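# Flip a two-colored block end over end and reseat

## Task

Lift the wooden block, which rests on a long narrow side with its black side up and has one green end and one yellow end. Rotate it end over end while it stays in the hand, then set it back in the same spot with the black side down and the green end where the yellow end used to be. It fails if an arm touches the block, or if anything other than a hand touches it while it is clearly tilted or away from its spot. It also fails if you release it while any part is more than a few millimeters above the table, unless one end has already sat on the table for a moment, or if it slips more than a few millimeters in the hand while being set down. It does not count if only the robot is holding it in place at the end. Finish by opening the hand and moving away.

## Robot and tools

ROBOT. A single six-joint arm carries a five-finger right hand. Every command row is one list for this one arm. Cameras: cam_high and cam_wrist, both 896x504. The block and the order of the reference pictures can be checked with show_instructions.

FRAMES. Results use the scene frame. Its origin is on the table top under the arm base, +z is up, and +y is to the left when facing along +x. Positions are in metres and orientation is end_effector_quat_wxyz. The hand point sits 0.05 m in front of the palm, at the spot where the index pad meets the thumb tip in a pinch. Its axes are: +z along the straightened fingers, +y out of the palm, and +x across the palm toward the little finger, away from the thumb. Straight fingers extend 0.06 to 0.07 m past the point along +z. Across the palm the hand spans 0.08 m on the little-finger side. On the thumb side it spans 0.02 m with the thumb fully opposed and up to 0.09 m otherwise. A rigid wrist bracket on the little-finger side sits 0.03 m beyond the point along +y and 0.11 m out across the palm, and it can collide with things.

ROW LAYOUT. A row has 14 numbers, each in [-1, 1], in this order: dx, dy, dz, rx, ry, rz, little, ring, middle, index, thumb_bend, thumb_turn, force_limit, speed.
- dx..rz are an offset, not a pose. They are measured in the hand point's own axes from the hand point's measured pose when the action began. Every row in an action uses that same start, so offsets do not add up row to row. For a call's first action, the start is the last pose reported in this scene. 1.0 equals 0.6 m of travel or 180 degrees of turn. rx, ry, rz form a single rotation vector.
- The six hand numbers are absolute targets. For the four fingers, -1 is straight and +1 is curled into the palm. For thumb_bend, -1 is straight and +1 is fully bent. For thumb_turn, -1 puts the thumb beside the palm and +1 puts it opposite the fingers. A pinch is roughly index +0.22, thumb_bend +0.75, thumb_turn +0.57.
- force_limit scales linearly from about 0 N at -1 to 10 N at +1 of fingertip force (15 N for thumb_bend and thumb_turn). It only stops closing motion.
- speed scales from nearly 0 at -1 to full at +1. At full speed a finger travels its whole range in 0.6 s.

TOOLS.
- execute_actions(actions): takes a list of actions. Each action is a list of up to 15 rows, and each row lasts one control step of 1/30 s. If there are fewer than 15 rows, the last row repeats. An empty list just returns state and images. At every step the commanded pose is clipped to within 100 mm and 16 degrees of the measured pose, and position wins over orientation. Far targets therefore need several actions. Motion trails commands by about 0.17 s.
- move(target, speed, stop_force, blocking): target is one row as above, with its offset taken from the pose in the latest result that shows one. The arm follows a straight path lasting 0.5 to 10 s and turns the shorter way. It does not avoid obstacles and can overshoot speed. The hand numbers are sent at the start. speed is in m/s, from 0.002 to 0.5 (default 0.25), and turning is capped at twice that in rad/s. stop_force (9 to 40 N, optional, not allowed in the first 0.2 s) ends the path when the wrist sensor senses that much extra resistance along the line to the target. The hand then backs up by 2 steps and holds. Use it only at very low speed and not on moves that rotate. Omit it when pulling away from a contact. blocking=false returns after 0.5 s while the arm keeps moving. Check progress with wait(0), or use stop. It cannot be combined with stop_force. The result adds a move: line with how the move ended (done, contact, held, off_target, moving, fault), the limits that acted (paced means clipped, held means blocked steps), and the distance to the target.
- wait(seconds): 0 to 10. It holds the last command and lets a running move continue.
- stop(): brakes a running move. A fast move needs room to brake.
- zoom_image(camera, region): region is [x0, y0, x1, y1] in pixels of the latest image, with the origin at top-left, at most 504x504.
- show_instructions(): shows the reference images.
- finished_scene(scene): scene is an integer from 1 to 2. It cannot be undone, so call it only once the block rests correctly without the hand and the hand has moved clear.

GRIPPING. With the thumb fully opposed, the hand can wrap objects 0.035 to 0.08 m across. The object then lies against the palm, centred on the wrist side of the hand point. Turn the thumb before you reach the object. A motor runs only when its target changes by 0.01 or more. It stops at the target or at force_limit, then locks and holds at least 15 N. For a soft grip, close at speed -0.9 or lower, because fast fingers overshoot. To tighten, raise force_limit and send a target that is more closed. To loosen, send a target more open than hand_measured. Sending the same numbers again keeps the grip.

RESULTS. The state line gives pose and velocities in the scene frame, and the printed position is less accurate at long reach. "Hand target" is where the controller is now heading. "pose unreachable" means the clearance check altered or blocked the command, and the base mount counts as part of the arm. Step readings list positions, and HELD marks a step that was held back. Wrist force and Wrist torque are read in the hand point axes and include weight and inertia. Offsets are up to about 4 N, noise has a std of up to 2.4 N, and each axis saturates near 50 N. "no reading" is harmless. hand_measured, hand_stopped_by (moving, target, force, stalled, fault) and hand_load_n follow the six-motor order. A load that is positive means the finger is being pushed open. If the loads fall to about 0, the grip is lost. Joint torque values are rough. MOTOR HOT appears at 70 °C, and OVER-TEMPERATURE FAULT appears at 85 °C and brakes the arm.

AVOID. The arm is stiff, so aiming even slightly past a firm contact can cause a fault stop. Joint load limits are 136 N m for the shoulder and elbow joints and 25.4 N m for each wrist joint, and a held object's weight counts toward them. Any outside force of 150 N also triggers a 10 s stop that skips the rest of the call. During a stop the hand ignores new numbers. Do not drop, slam, or knock anything off the table, and keep the arm and bracket off the block.

Each tool is called after "Request:" as name([rows], argument=value, ...), one row to a line, values as JSON.

Reference images:

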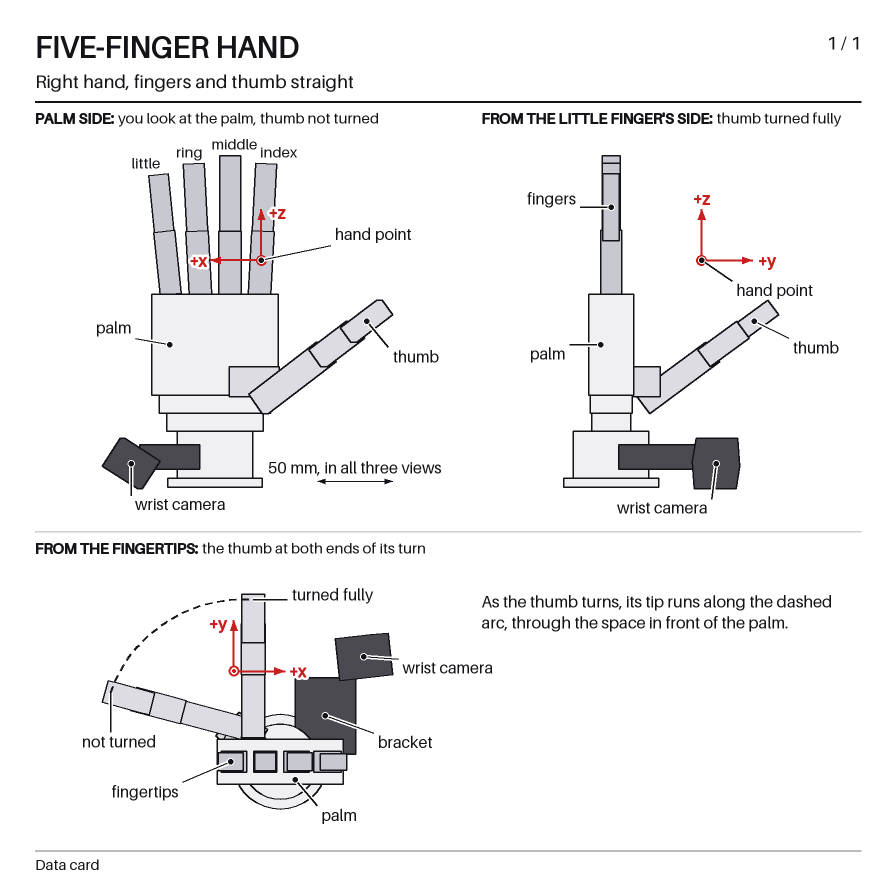

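## Session

Request:
execute_actions(actions=[])

Scene clock: 0.00 s.
end_effector_position=(+0.4582, -0.2451, +0.1620) hand_measured=(-1.000, -1.000, -1.000, -1.000, -1.000, -1.000) hand_load_n=(+0.0, +0.0, +0.0, +0.0, +0.0, +0.0) hand_stopped_by=(target, target, target, target, target, target) hand_force_limit=0.00 hand_speed=-0.80 end_effector_quat_wxyz=(+0.017, +0.952, +0.186, +0.242) end_effector_velocity=(+0.000, +0.000, -0.000) end_effector_angular_velocity=(+0.000, -0.000, +0.000)
Joint positions: [-0.796 -1.604  1.884  0.739  1.209  0.413]
Joint velocities: [ 0.     0.     0.    -0.    -0.001 -0.   ]
Joint torques (N m, as the arm reports them, + toward a larger angle): no reading
Wrist force (N, on the end effector, along its own x y z axes, offset not removed): no reading
Wrist torque (N m, same axes, about the end effector's origin, offset not removed): no reading
Hand target: +0.458, -0.245, +0.162; +0.017, +0.952, +0.186, +0.242

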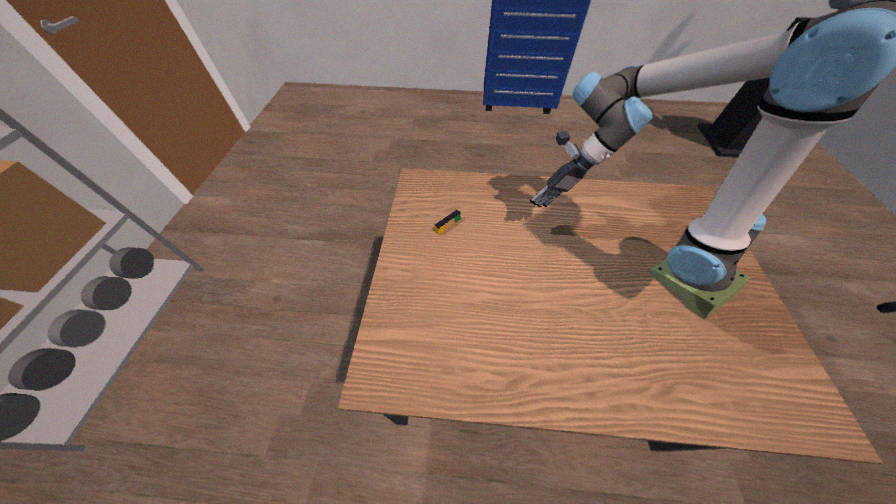

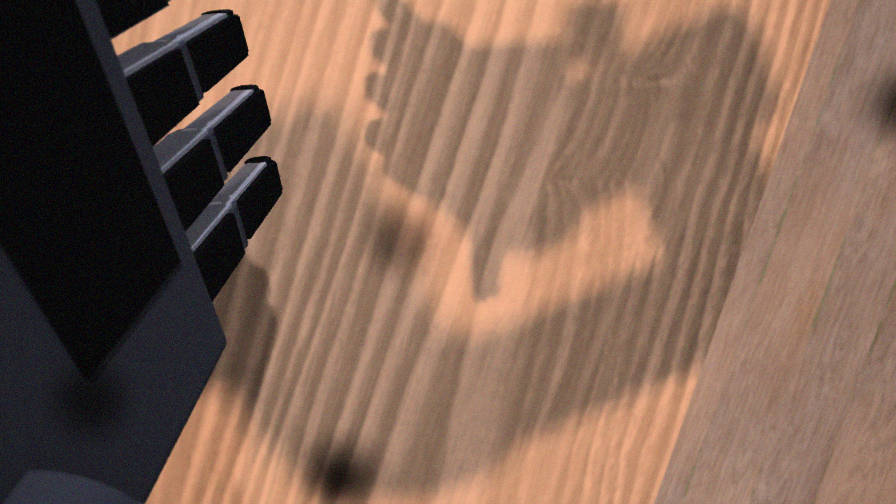

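Request:
zoom_image(camera="cam_high", region=[400, 170, 600, 270])

Region (400, 170, 600, 270) of cam_high's 896x504 image, scaled by 2.520, with more detail than that image has.

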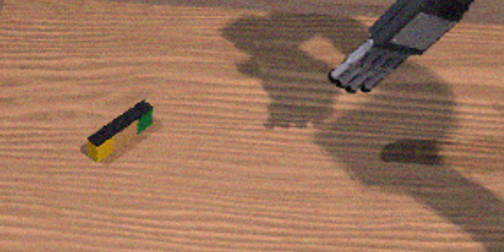

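Request:
move(target=[0.447,-0.167,0.131,-0.077,0.543,0.65,-1,-1,-1,0,0.75,0.57,0,0.5], speed=0.3)

Scene clock: 28.20 s.
end_effector_position=(+0.6781, -0.0498, +0.2028) hand_measured=(-1.000, -1.000, -1.000, +0.000, +0.750, +0.570) hand_load_n=(+0.0, +0.0, +0.0, +0.0, +0.0, +0.0) hand_stopped_by=(target, target, target, target, target, target) hand_force_limit=0.00 hand_speed=0.50 end_effector_quat_wxyz=(+0.209, -0.208, +0.676, -0.676) end_effector_velocity=(+0.001, +0.000, -0.000) end_effector_angular_velocity=(+0.002, -0.003, -0.010)
Joint positions: [ 0.139 -1.28   1.882 -1.117  2.602  2.698]
Joint velocities: [ 0.003  0.005 -0.005 -0.011  0.011 -0.007]
Joint torques (N m, as the arm reports them, + toward a larger angle): [ 17.63 -25.99 -28.56  -3.38   0.72  -1.78]
Wrist force (N, on the end effector, along its own x y z axes, offset not removed): [-3.3 1.4 -2.9]
Wrist torque (N m, same axes, about the end effector's origin, offset not removed): [0.20 0.59 0.05]
Hand target: +0.678, -0.050, +0.203; +0.209, -0.207, +0.676, -0.676
Off the commanded pose: 0.001 m, 0 deg.
move: done

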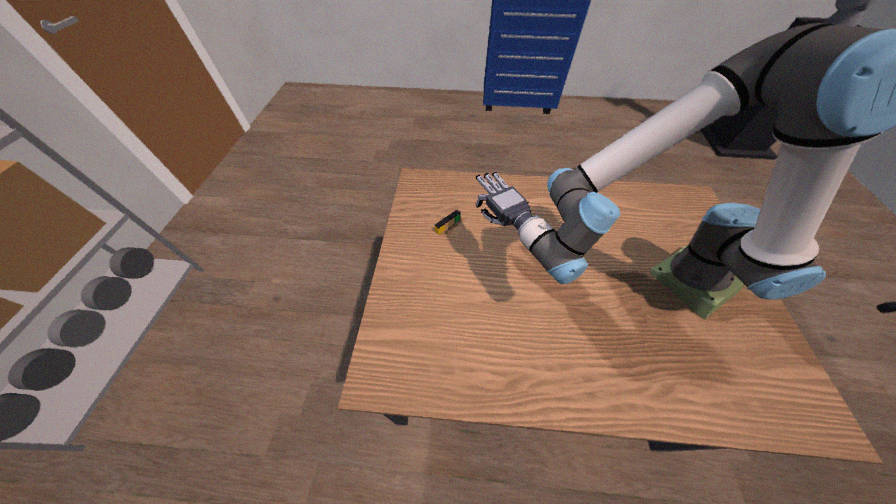

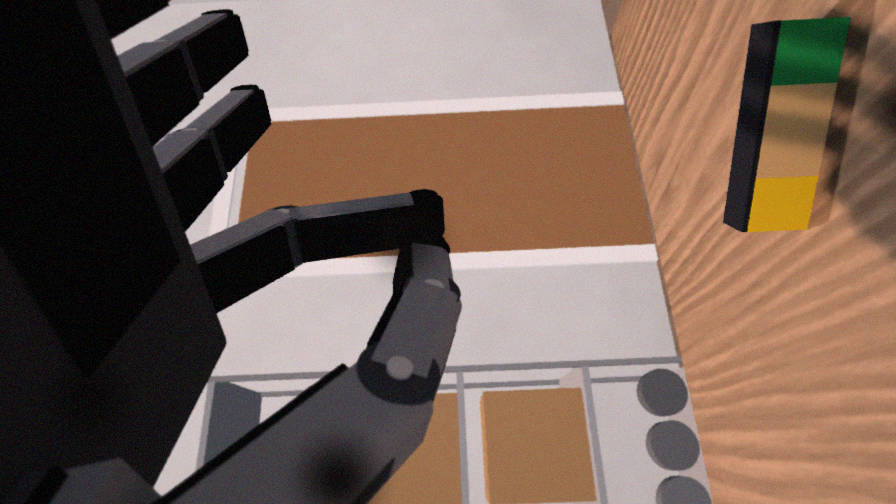

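Request:
move(target=[-0.02,0.17,0.09,0,0,0,-1,-1,-1,-0.5,0.75,0.57,0,0.5])

Request:
zoom_image(camera="cam_high", region=[400, 160, 560, 260])

Scene clock: 39.60 s.
end_effector_position=(+0.7183, -0.0877, +0.1010) hand_measured=(-1.000, -1.000, -1.000, -0.500, +0.750, +0.570) hand_load_n=(+0.0, +0.0, +0.0, +0.0, +0.0, +0.0) hand_stopped_by=(target, target, target, target, target, target) hand_force_limit=0.00 hand_speed=0.50 end_effector_quat_wxyz=(+0.209, -0.208, +0.676, -0.676) end_effector_velocity=(+0.001, -0.000, -0.002) end_effector_angular_velocity=(+0.000, +0.001, +0.001)
Joint positions: [ 0.021 -1.074  1.831 -1.193  2.497  2.795]
Joint velocities: [-0.001  0.004 -0.002 -0.    -0.002  0.001]
Joint torques (N m, as the arm reports them, + toward a larger angle): [  3.66 -31.69 -29.81  -3.63  -1.9    1.67]
Wrist force (N, on the end effector, along its own x y z axes, offset not removed): [-0.9 2.1 -3.9]
Wrist torque (N m, same axes, about the end effector's origin, offset not removed): [0.27 0.38 0.38]
Hand target: +0.718, -0.088, +0.101; +0.209, -0.208, +0.676, -0.676
Off the commanded pose: 0.000 m, 0 deg.
move: done

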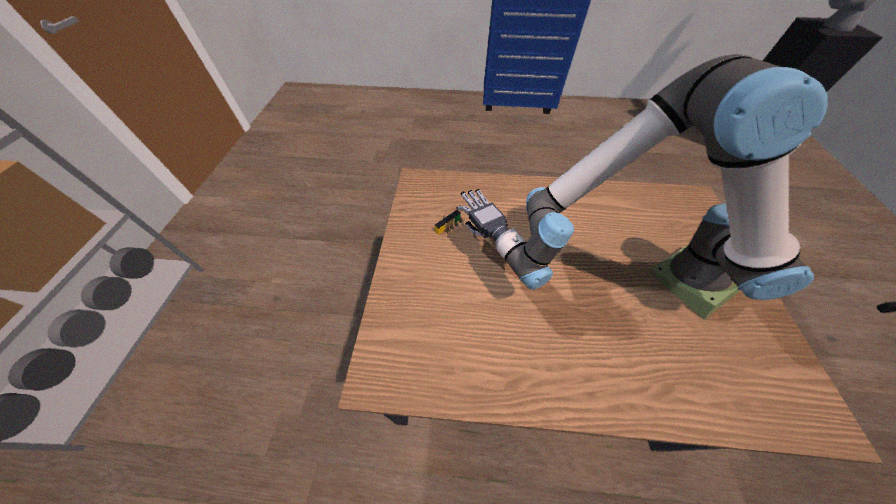

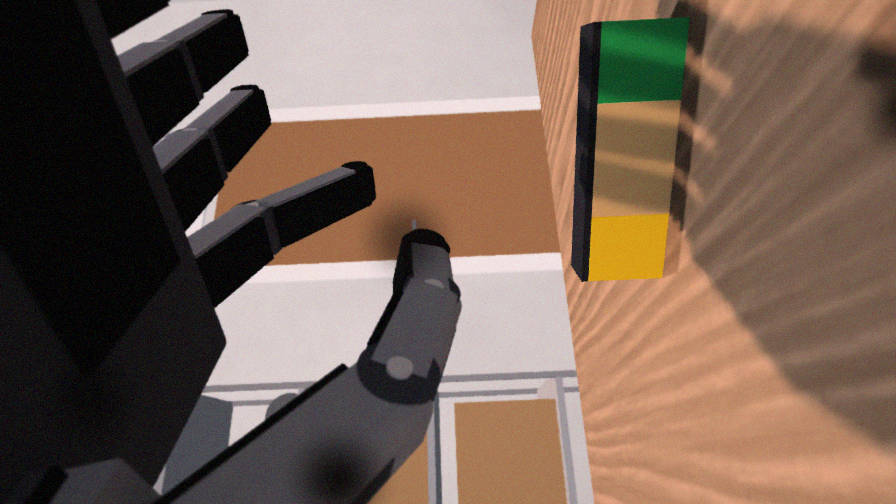

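Region (400, 160, 560, 260) of cam_high's 896x504 image, scaled by 3.150, with more detail than that image has; it fills the top 315 rows of this view, and the rest is white.

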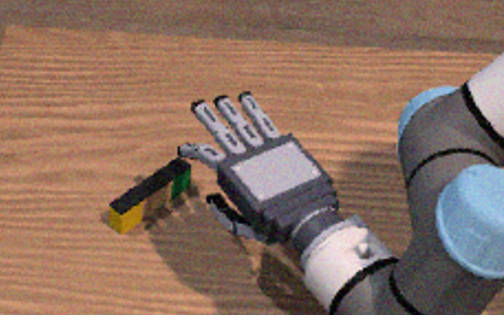

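Request:
move(target=[0,0.09,0,0,0,0,-1,-1,-1,-0.6,0.75,0.57,0,0.5], speed=0.1)

Request:
zoom_image(camera="cam_high", region=[410, 170, 530, 260])

Scene clock: 51.97 s.
end_effector_position=(+0.7183, -0.0878, +0.0472) hand_measured=(-1.000, -1.000, -1.000, -0.600, +0.750, +0.570) hand_load_n=(+0.0, +0.0, +0.0, +0.0, +0.0, +0.0) hand_stopped_by=(target, target, target, target, target, target) hand_force_limit=0.00 hand_speed=0.50 end_effector_quat_wxyz=(+0.209, -0.208, +0.676, -0.676) end_effector_velocity=(+0.000, -0.000, -0.001) end_effector_angular_velocity=(+0.000, -0.001, -0.000)
Joint positions: [ 0.001 -0.972  1.837 -1.289  2.479  2.809]
Joint velocities: [-0.001  0.004 -0.001 -0.003 -0.     0.   ]
Joint torques (N m, as the arm reports them, + toward a larger angle): [  4.4  -34.5  -25.86  -3.62  -2.33   1.15]
Wrist force (N, on the end effector, along its own x y z axes, offset not removed): [3.4 0.1 -3.8]
Wrist torque (N m, same axes, about the end effector's origin, offset not removed): [0.09 -0.15 0.35]
Hand target: +0.718, -0.088, +0.047; +0.209, -0.208, +0.676, -0.676
Off the commanded pose: 0.000 m, 0 deg.
move: done

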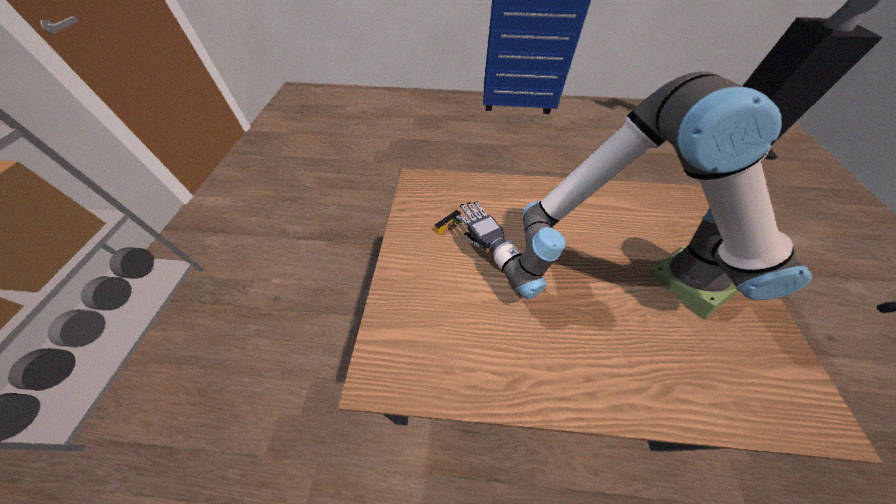

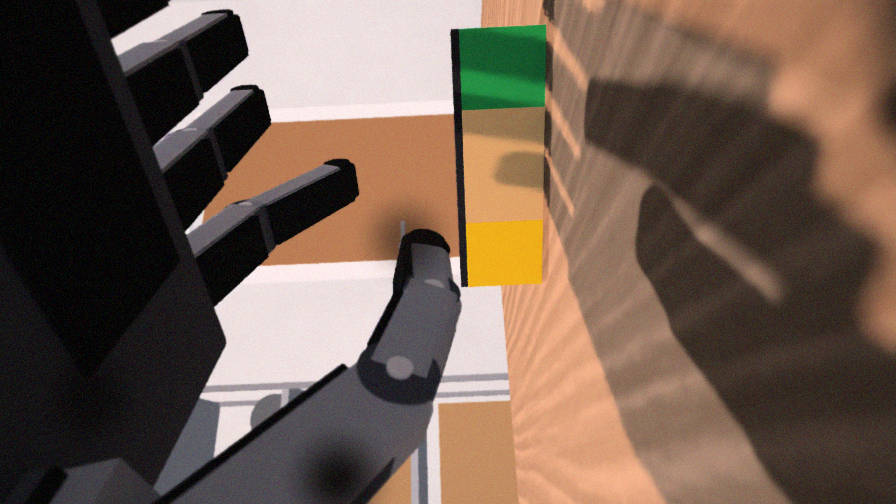

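Region (410, 170, 530, 260) of cam_high's 896x504 image, scaled by 4.200, with more detail than that image has; it fills the top 378 rows of this view, and the rest is white.

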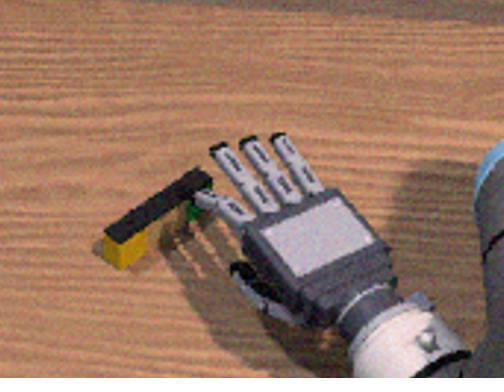

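Request:
move(target=[0.03,-0.045,0.09,0,-0.06,0,-1,-1,-1,-0.4,0.75,0.57,0,0.5], speed=0.1)

Request:
zoom_image(camera="cam_high", region=[410, 170, 530, 260])

Scene clock: 57.77 s.
end_effector_position=(+0.7339, -0.1424, +0.0742) hand_measured=(-1.000, -1.000, -1.000, -0.400, +0.750, +0.570) hand_load_n=(+0.0, +0.0, +0.0, +0.0, +0.0, +0.0) hand_stopped_by=(target, target, target, target, target, target) hand_force_limit=0.00 hand_speed=0.50 end_effector_quat_wxyz=(+0.271, -0.270, +0.653, -0.654) end_effector_velocity=(+0.001, -0.002, +0.001) end_effector_angular_velocity=(-0.000, +0.000, +0.006)
Joint positions: [-0.161 -1.095  1.888 -1.096  2.145  2.933]
Joint velocities: [-0.005 -0.003 -0.001  0.006 -0.01   0.002]
Joint torques (N m, as the arm reports them, + toward a larger angle): [ -0.15 -53.4    1.14   1.01  -2.35   1.54]
Wrist force (N, on the end effector, along its own x y z axes, offset not removed): [0.7 -2.3 -3.1]
Wrist torque (N m, same axes, about the end effector's origin, offset not removed): [-0.32 0.29 0.26]
Hand target: +0.734, -0.143, +0.074; +0.271, -0.270, +0.653, -0.653
Off the commanded pose: 0.000 m, 0 deg.
move: done

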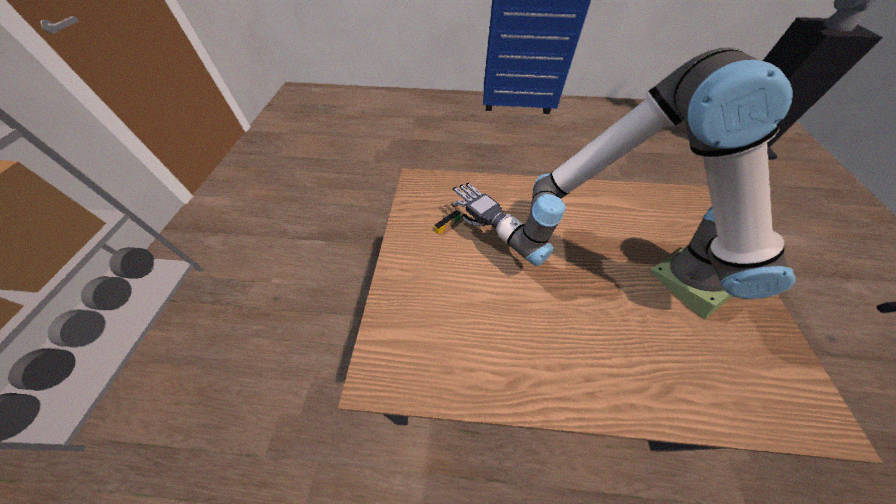

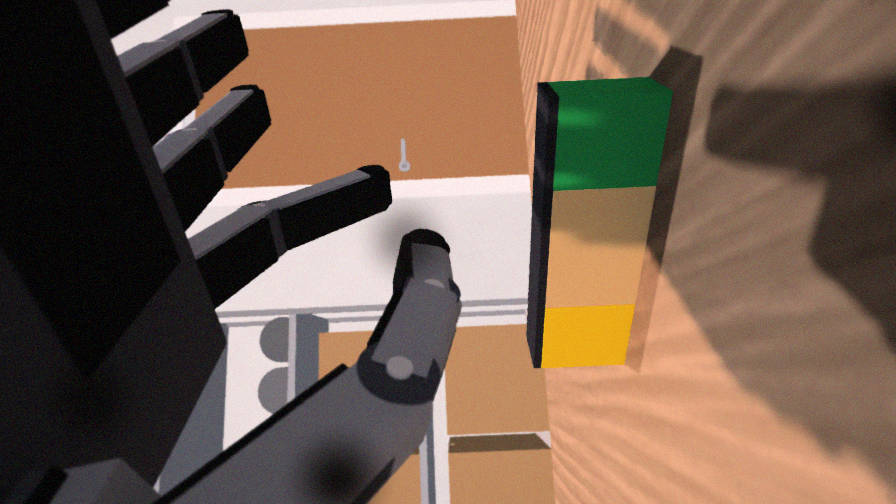

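Region (410, 170, 530, 260) of cam_high's 896x504 image, scaled by 4.200, with more detail than that image has; it fills the top 378 rows of this view, and the rest is white.

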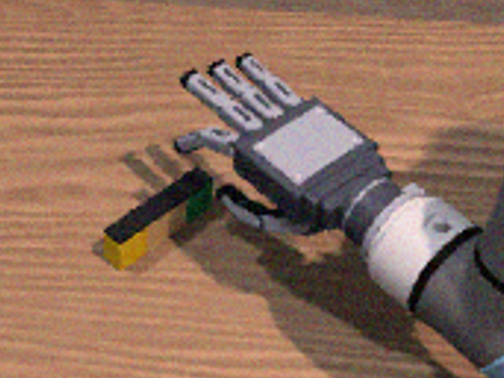

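Request:
move(target=[0,0.075,0.008,0,-0.03,0,-1,-1,-1,-0.5,0.75,0.57,0,0.5], speed=0.05)

Request:
zoom_image(camera="cam_high", region=[410, 170, 530, 260])

Scene clock: 64.47 s.
end_effector_position=(+0.7372, -0.1458, +0.0294) hand_measured=(-1.000, -1.000, -1.000, -0.500, +0.750, +0.570) hand_load_n=(+0.0, +0.0, +0.0, +0.0, +0.0, +0.0) hand_stopped_by=(target, target, target, target, target, target) hand_force_limit=0.00 hand_speed=0.50 end_effector_quat_wxyz=(+0.301, -0.301, +0.640, -0.640) end_effector_velocity=(+0.000, -0.000, -0.002) end_effector_angular_velocity=(-0.000, +0.000, +0.004)
Joint positions: [-0.225 -1.027  1.915 -1.161  1.992  2.963]
Joint velocities: [-0.003  0.003  0.    -0.002 -0.007  0.001]
Joint torques (N m, as the arm reports them, + toward a larger angle): [  3.79 -29.38   1.78  -3.62  -1.43   1.51]
Wrist force (N, on the end effector, along its own x y z axes, offset not removed): [1.6 0.2 0.4]
Wrist torque (N m, same axes, about the end effector's origin, offset not removed): [-0.20 -0.07 0.35]
Hand target: +0.737, -0.146, +0.029; +0.301, -0.301, +0.640, -0.640
Off the commanded pose: 0.000 m, 0 deg.
move: done

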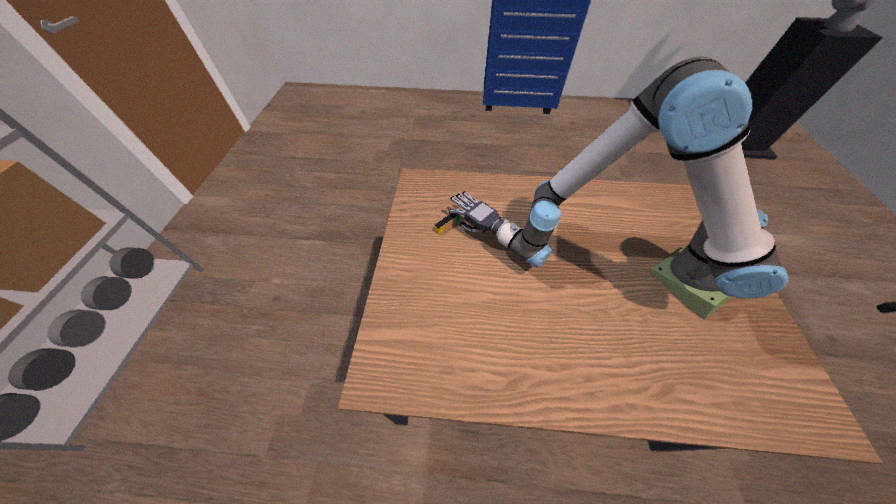

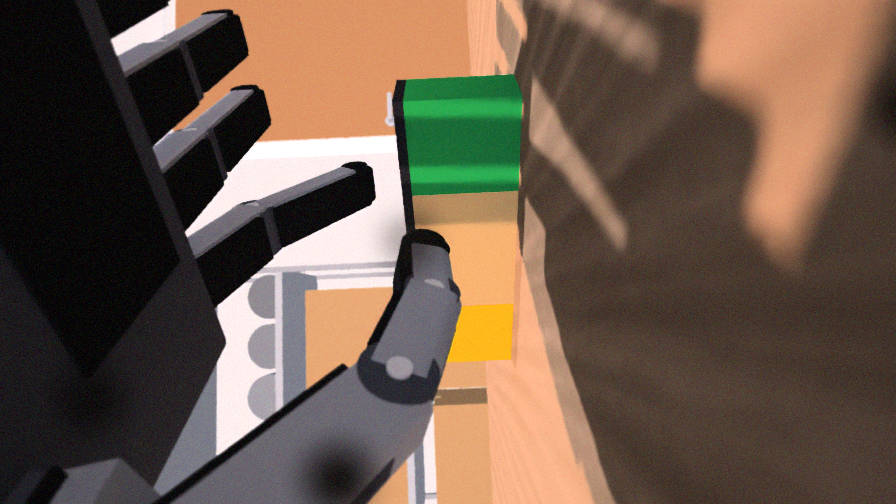

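Region (410, 170, 530, 260) of cam_high's 896x504 image, scaled by 4.200, with more detail than that image has; it fills the top 378 rows of this view, and the rest is white.

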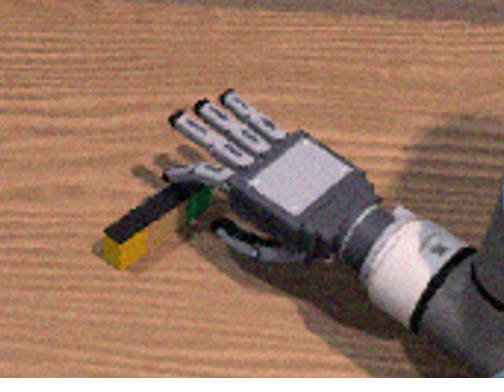

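Request:
move(target=[0,0.018,0.013,0,0,-0.085,-1,-1,-1,-0.5,0.75,0.57,0,0.5], speed=0.06)

Request:
execute_actions([
  [[0,0,0,0,0,0,-1,-1,-1,-0.2,0.75,0.57,-0.8,-0.5]],
])

Request:
zoom_image(camera="cam_high", region=[410, 170, 530, 260])

Scene clock: 70.80 s.
end_effector_position=(+0.7433, -0.1508, +0.0187) hand_measured=(-1.000, -1.000, -1.000, -0.500, +0.750, +0.570) hand_load_n=(+0.0, +0.0, +0.0, +5.5, +0.0, +0.0) hand_stopped_by=(target, target, target, target, target, target) hand_force_limit=0.00 hand_speed=0.50 end_effector_quat_wxyz=(-0.214, +0.383, -0.594, +0.674) end_effector_velocity=(+0.000, +0.000, -0.000) end_effector_angular_velocity=(-0.006, +0.005, +0.000)
Joint positions: [-0.203 -0.991  1.863 -1.147  2.013  2.691]
Joint velocities: [ 0.001  0.002 -0.002 -0.     0.001 -0.008]
Joint torques (N m, as the arm reports them, + toward a larger angle): [ 17.01 -25.97 -20.48   2.72   1.3   -2.35]
Wrist force (N, on the end effector, along its own x y z axes, offset not removed): [1.8 -5.6 -4.9]
Wrist torque (N m, same axes, about the end effector's origin, offset not removed): [0.75 0.70 0.13]
Hand target: +0.743, -0.151, +0.019; -0.213, +0.383, -0.594, +0.675
Off the commanded pose: 0.000 m, 0 deg.
move: done

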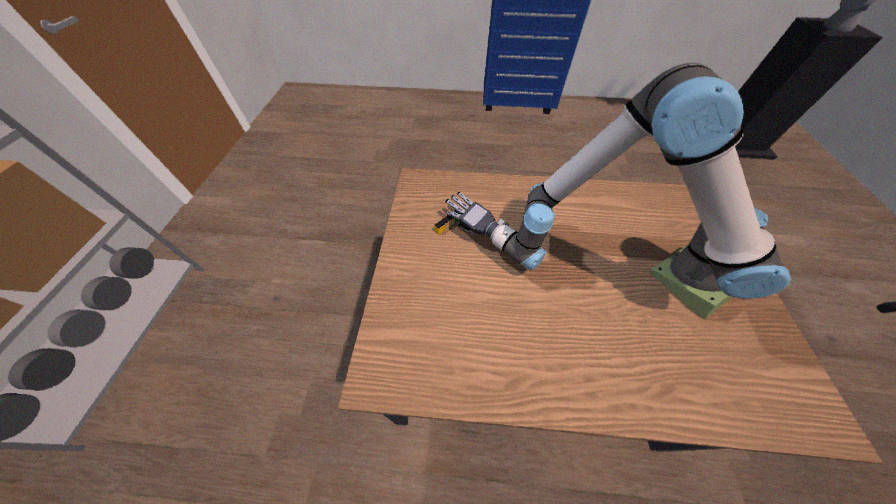

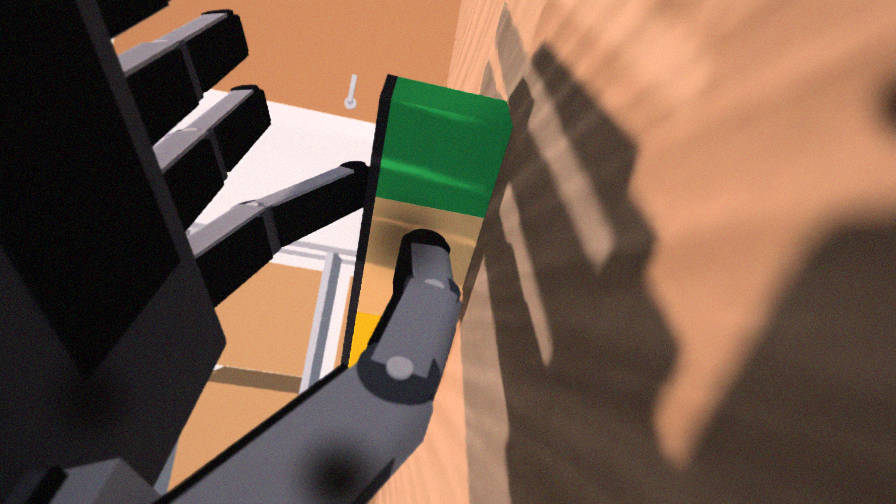

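Scene clock: 71.30 s.
end_effector_position=(+0.7433, -0.1508, +0.0187) hand_measured=(-1.000, -1.000, -1.000, -0.500, +0.750, +0.570) hand_load_n=(+0.0, +0.0, +0.0, +5.5, +0.0, +0.0) hand_stopped_by=(target, target, target, force, target, target) hand_force_limit=-0.80 hand_speed=-0.50 end_effector_quat_wxyz=(-0.214, +0.383, -0.594, +0.674) end_effector_velocity=(+0.001, +0.000, +0.001) end_effector_angular_velocity=(+0.001, -0.002, +0.001)
Joint positions: [-0.203 -0.991  1.863 -1.147  2.013  2.691]
Joint velocities: [ 0.    -0.    -0.001 -0.    -0.001  0.001]
Joint torques (N m, as the arm reports them, + toward a larger angle): [ 12.42 -38.   -11.62   2.5   -0.15   1.64]
Wrist force (N, on the end effector, along its own x y z axes, offset not removed): [1.8 -9.6 -3.6]
Wrist torque (N m, same axes, about the end effector's origin, offset not removed): [-0.04 0.80 0.35]
Hand target: +0.743, -0.151, +0.019; -0.214, +0.383, -0.594, +0.674
Off the commanded pose: 0.000 m, 0 deg.
Step readings (end_effector_position):
0: (+0.7433, -0.1508, +0.0187)
1: (+0.7433, -0.1508, +0.0187)
2: (+0.7433, -0.1508, +0.0187)
4: (+0.7433, -0.1508, +0.0187)
8: (+0.7433, -0.1508, +0.0187)
15: end_effector_position above

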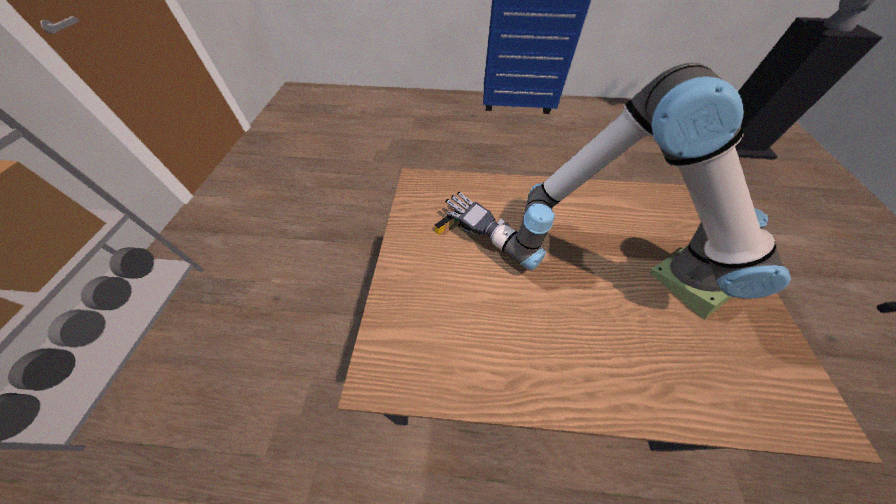

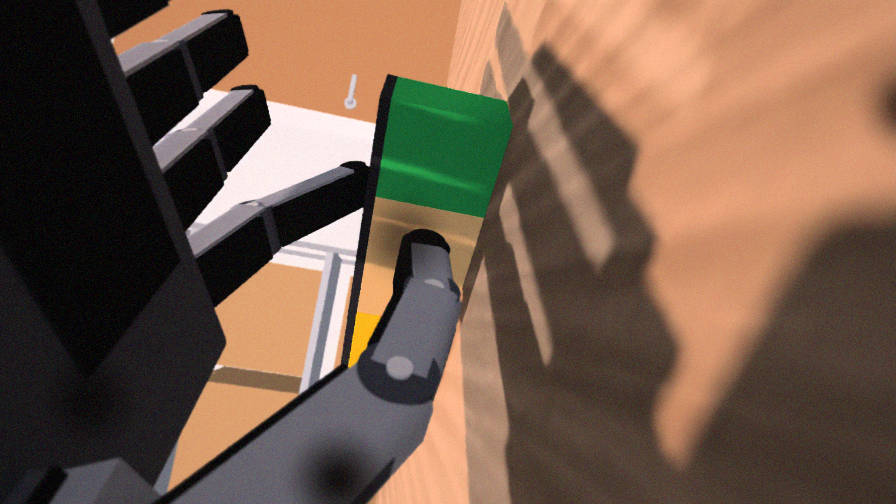

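Region (410, 170, 530, 260) of cam_high's 896x504 image, scaled by 4.200, with more detail than that image has; it fills the top 378 rows of this view, and the rest is white.

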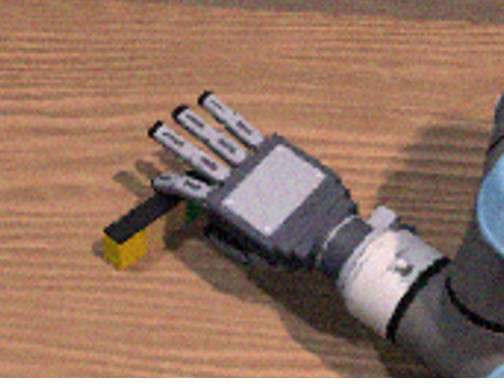

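Request:
execute_actions([
  [[0,0,0,0,0,0,-1,-1,-1,-0.8,0.7,0.57,-0.6,0.5]],
])

Request:
move(target=[0,0,0.012,-0.11,0.013,0.085,-1,-1,-1,-0.8,0.7,0.57,-0.6,0.5], speed=0.1)

Request:
zoom_image(camera="cam_high", region=[410, 170, 530, 260])

Scene clock: 76.37 s.
end_effector_position=(+0.7432, -0.1508, +0.0187) hand_measured=(-1.000, -1.000, -1.000, -0.800, +0.700, +0.570) hand_load_n=(+0.0, +0.0, +0.0, +0.0, +0.0, +0.0) hand_stopped_by=(target, target, target, target, target, target) hand_force_limit=-0.60 hand_speed=0.50 end_effector_quat_wxyz=(-0.214, +0.383, -0.594, +0.674) end_effector_velocity=(-0.000, -0.000, -0.000) end_effector_angular_velocity=(+0.000, +0.001, +0.000)
Joint positions: [-0.203 -0.991  1.863 -1.147  2.013  2.691]
Joint velocities: [-0.    -0.     0.001  0.    -0.    -0.   ]
Joint torques (N m, as the arm reports them, + toward a larger angle): [  5.87 -37.16 -12.55  -0.12  -1.08   1.15]
Wrist force (N, on the end effector, along its own x y z axes, offset not removed): [-2.2 1.8 2.2]
Wrist torque (N m, same axes, about the end effector's origin, offset not removed): [0.03 0.32 0.14]
Hand target: +0.743, -0.151, +0.019; -0.214, +0.383, -0.594, +0.674
Off the commanded pose: 0.000 m, 0 deg.
Step readings (end_effector_position):
0: (+0.7433, -0.1508, +0.0187)
1: (+0.7433, -0.1508, +0.0187)
2: (+0.7433, -0.1508, +0.0187)
4: (+0.7432, -0.1508, +0.0187)
8: (+0.7432, -0.1508, +0.0187)
15: end_effector_position above

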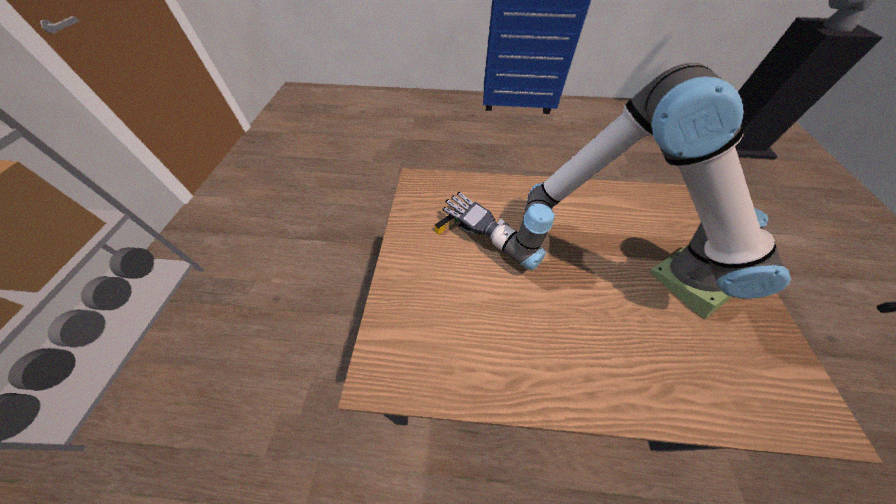

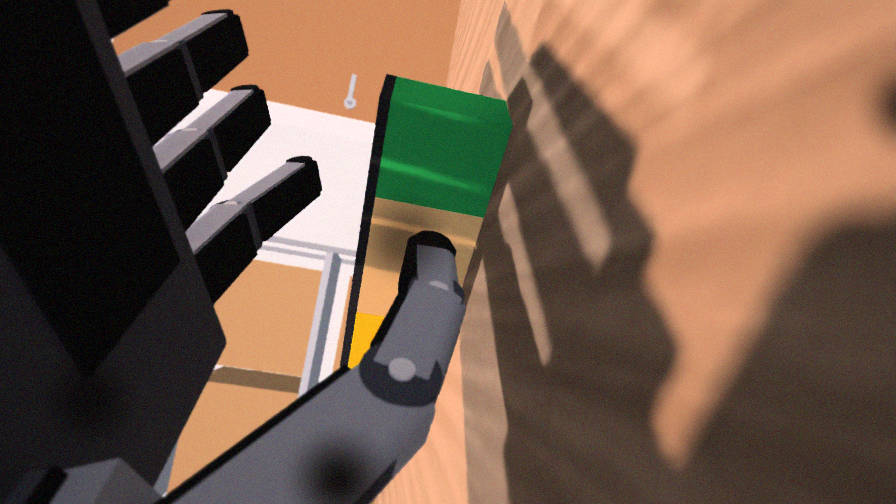

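Scene clock: 78.90 s.
end_effector_position=(+0.7489, -0.1554, +0.0187) hand_measured=(-1.000, -1.000, -1.000, -0.800, +0.700, +0.570) hand_load_n=(+0.0, +0.0, +0.0, +0.0, +0.0, +0.0) hand_stopped_by=(target, target, target, target, target, target) hand_force_limit=-0.60 hand_speed=0.50 end_effector_quat_wxyz=(+0.220, -0.318, +0.750, -0.537) end_effector_velocity=(+0.001, -0.001, +0.000) end_effector_angular_velocity=(+0.009, +0.004, -0.003)
Joint positions: [-0.206 -1.024  1.632 -0.512  2.129  3.14 ]
Joint velocities: [-0.002  0.001 -0.01   0.019 -0.     0.01 ]
Joint torques (N m, as the arm reports them, + toward a larger angle): [  3.47 -33.64 -26.78   1.51   1.23   1.3 ]
Wrist force (N, on the end effector, along its own x y z axes, offset not removed): [-2.1 0.1 -2.4]
Wrist torque (N m, same axes, about the end effector's origin, offset not removed): [-0.16 0.28 0.16]
Hand target: +0.749, -0.155, +0.019; +0.220, -0.318, +0.750, -0.536
Off the commanded pose: 0.000 m, 0 deg.
move: done

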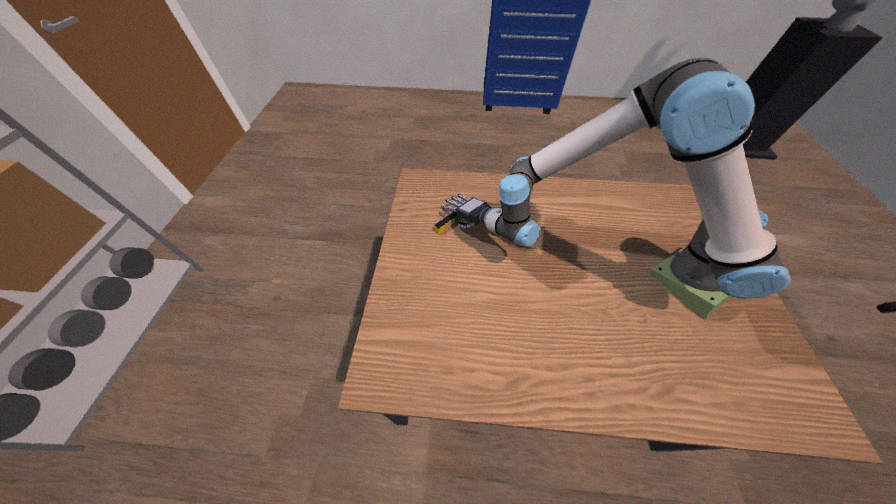

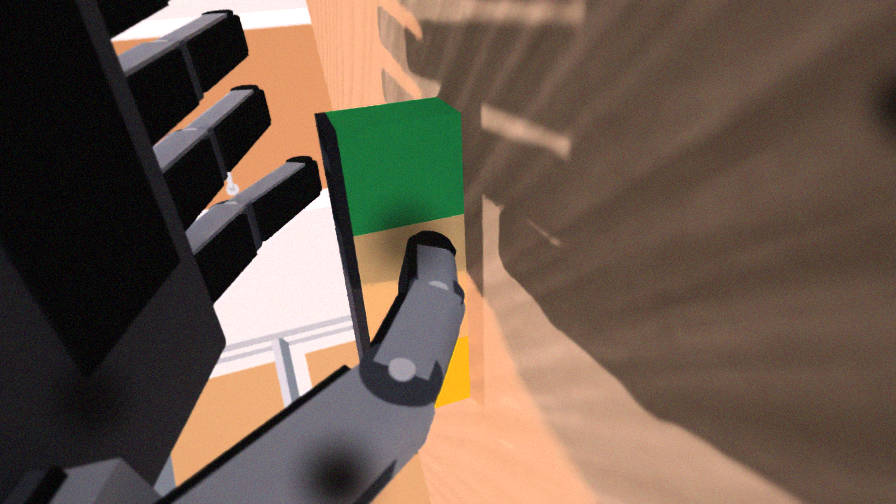

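Region (410, 170, 530, 260) of cam_high's 896x504 image, scaled by 4.200, with more detail than that image has; it fills the top 378 rows of this view, and the rest is white.

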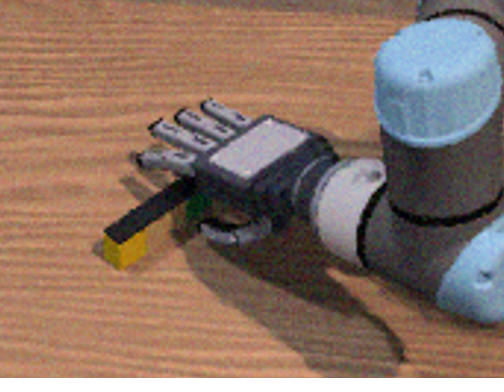

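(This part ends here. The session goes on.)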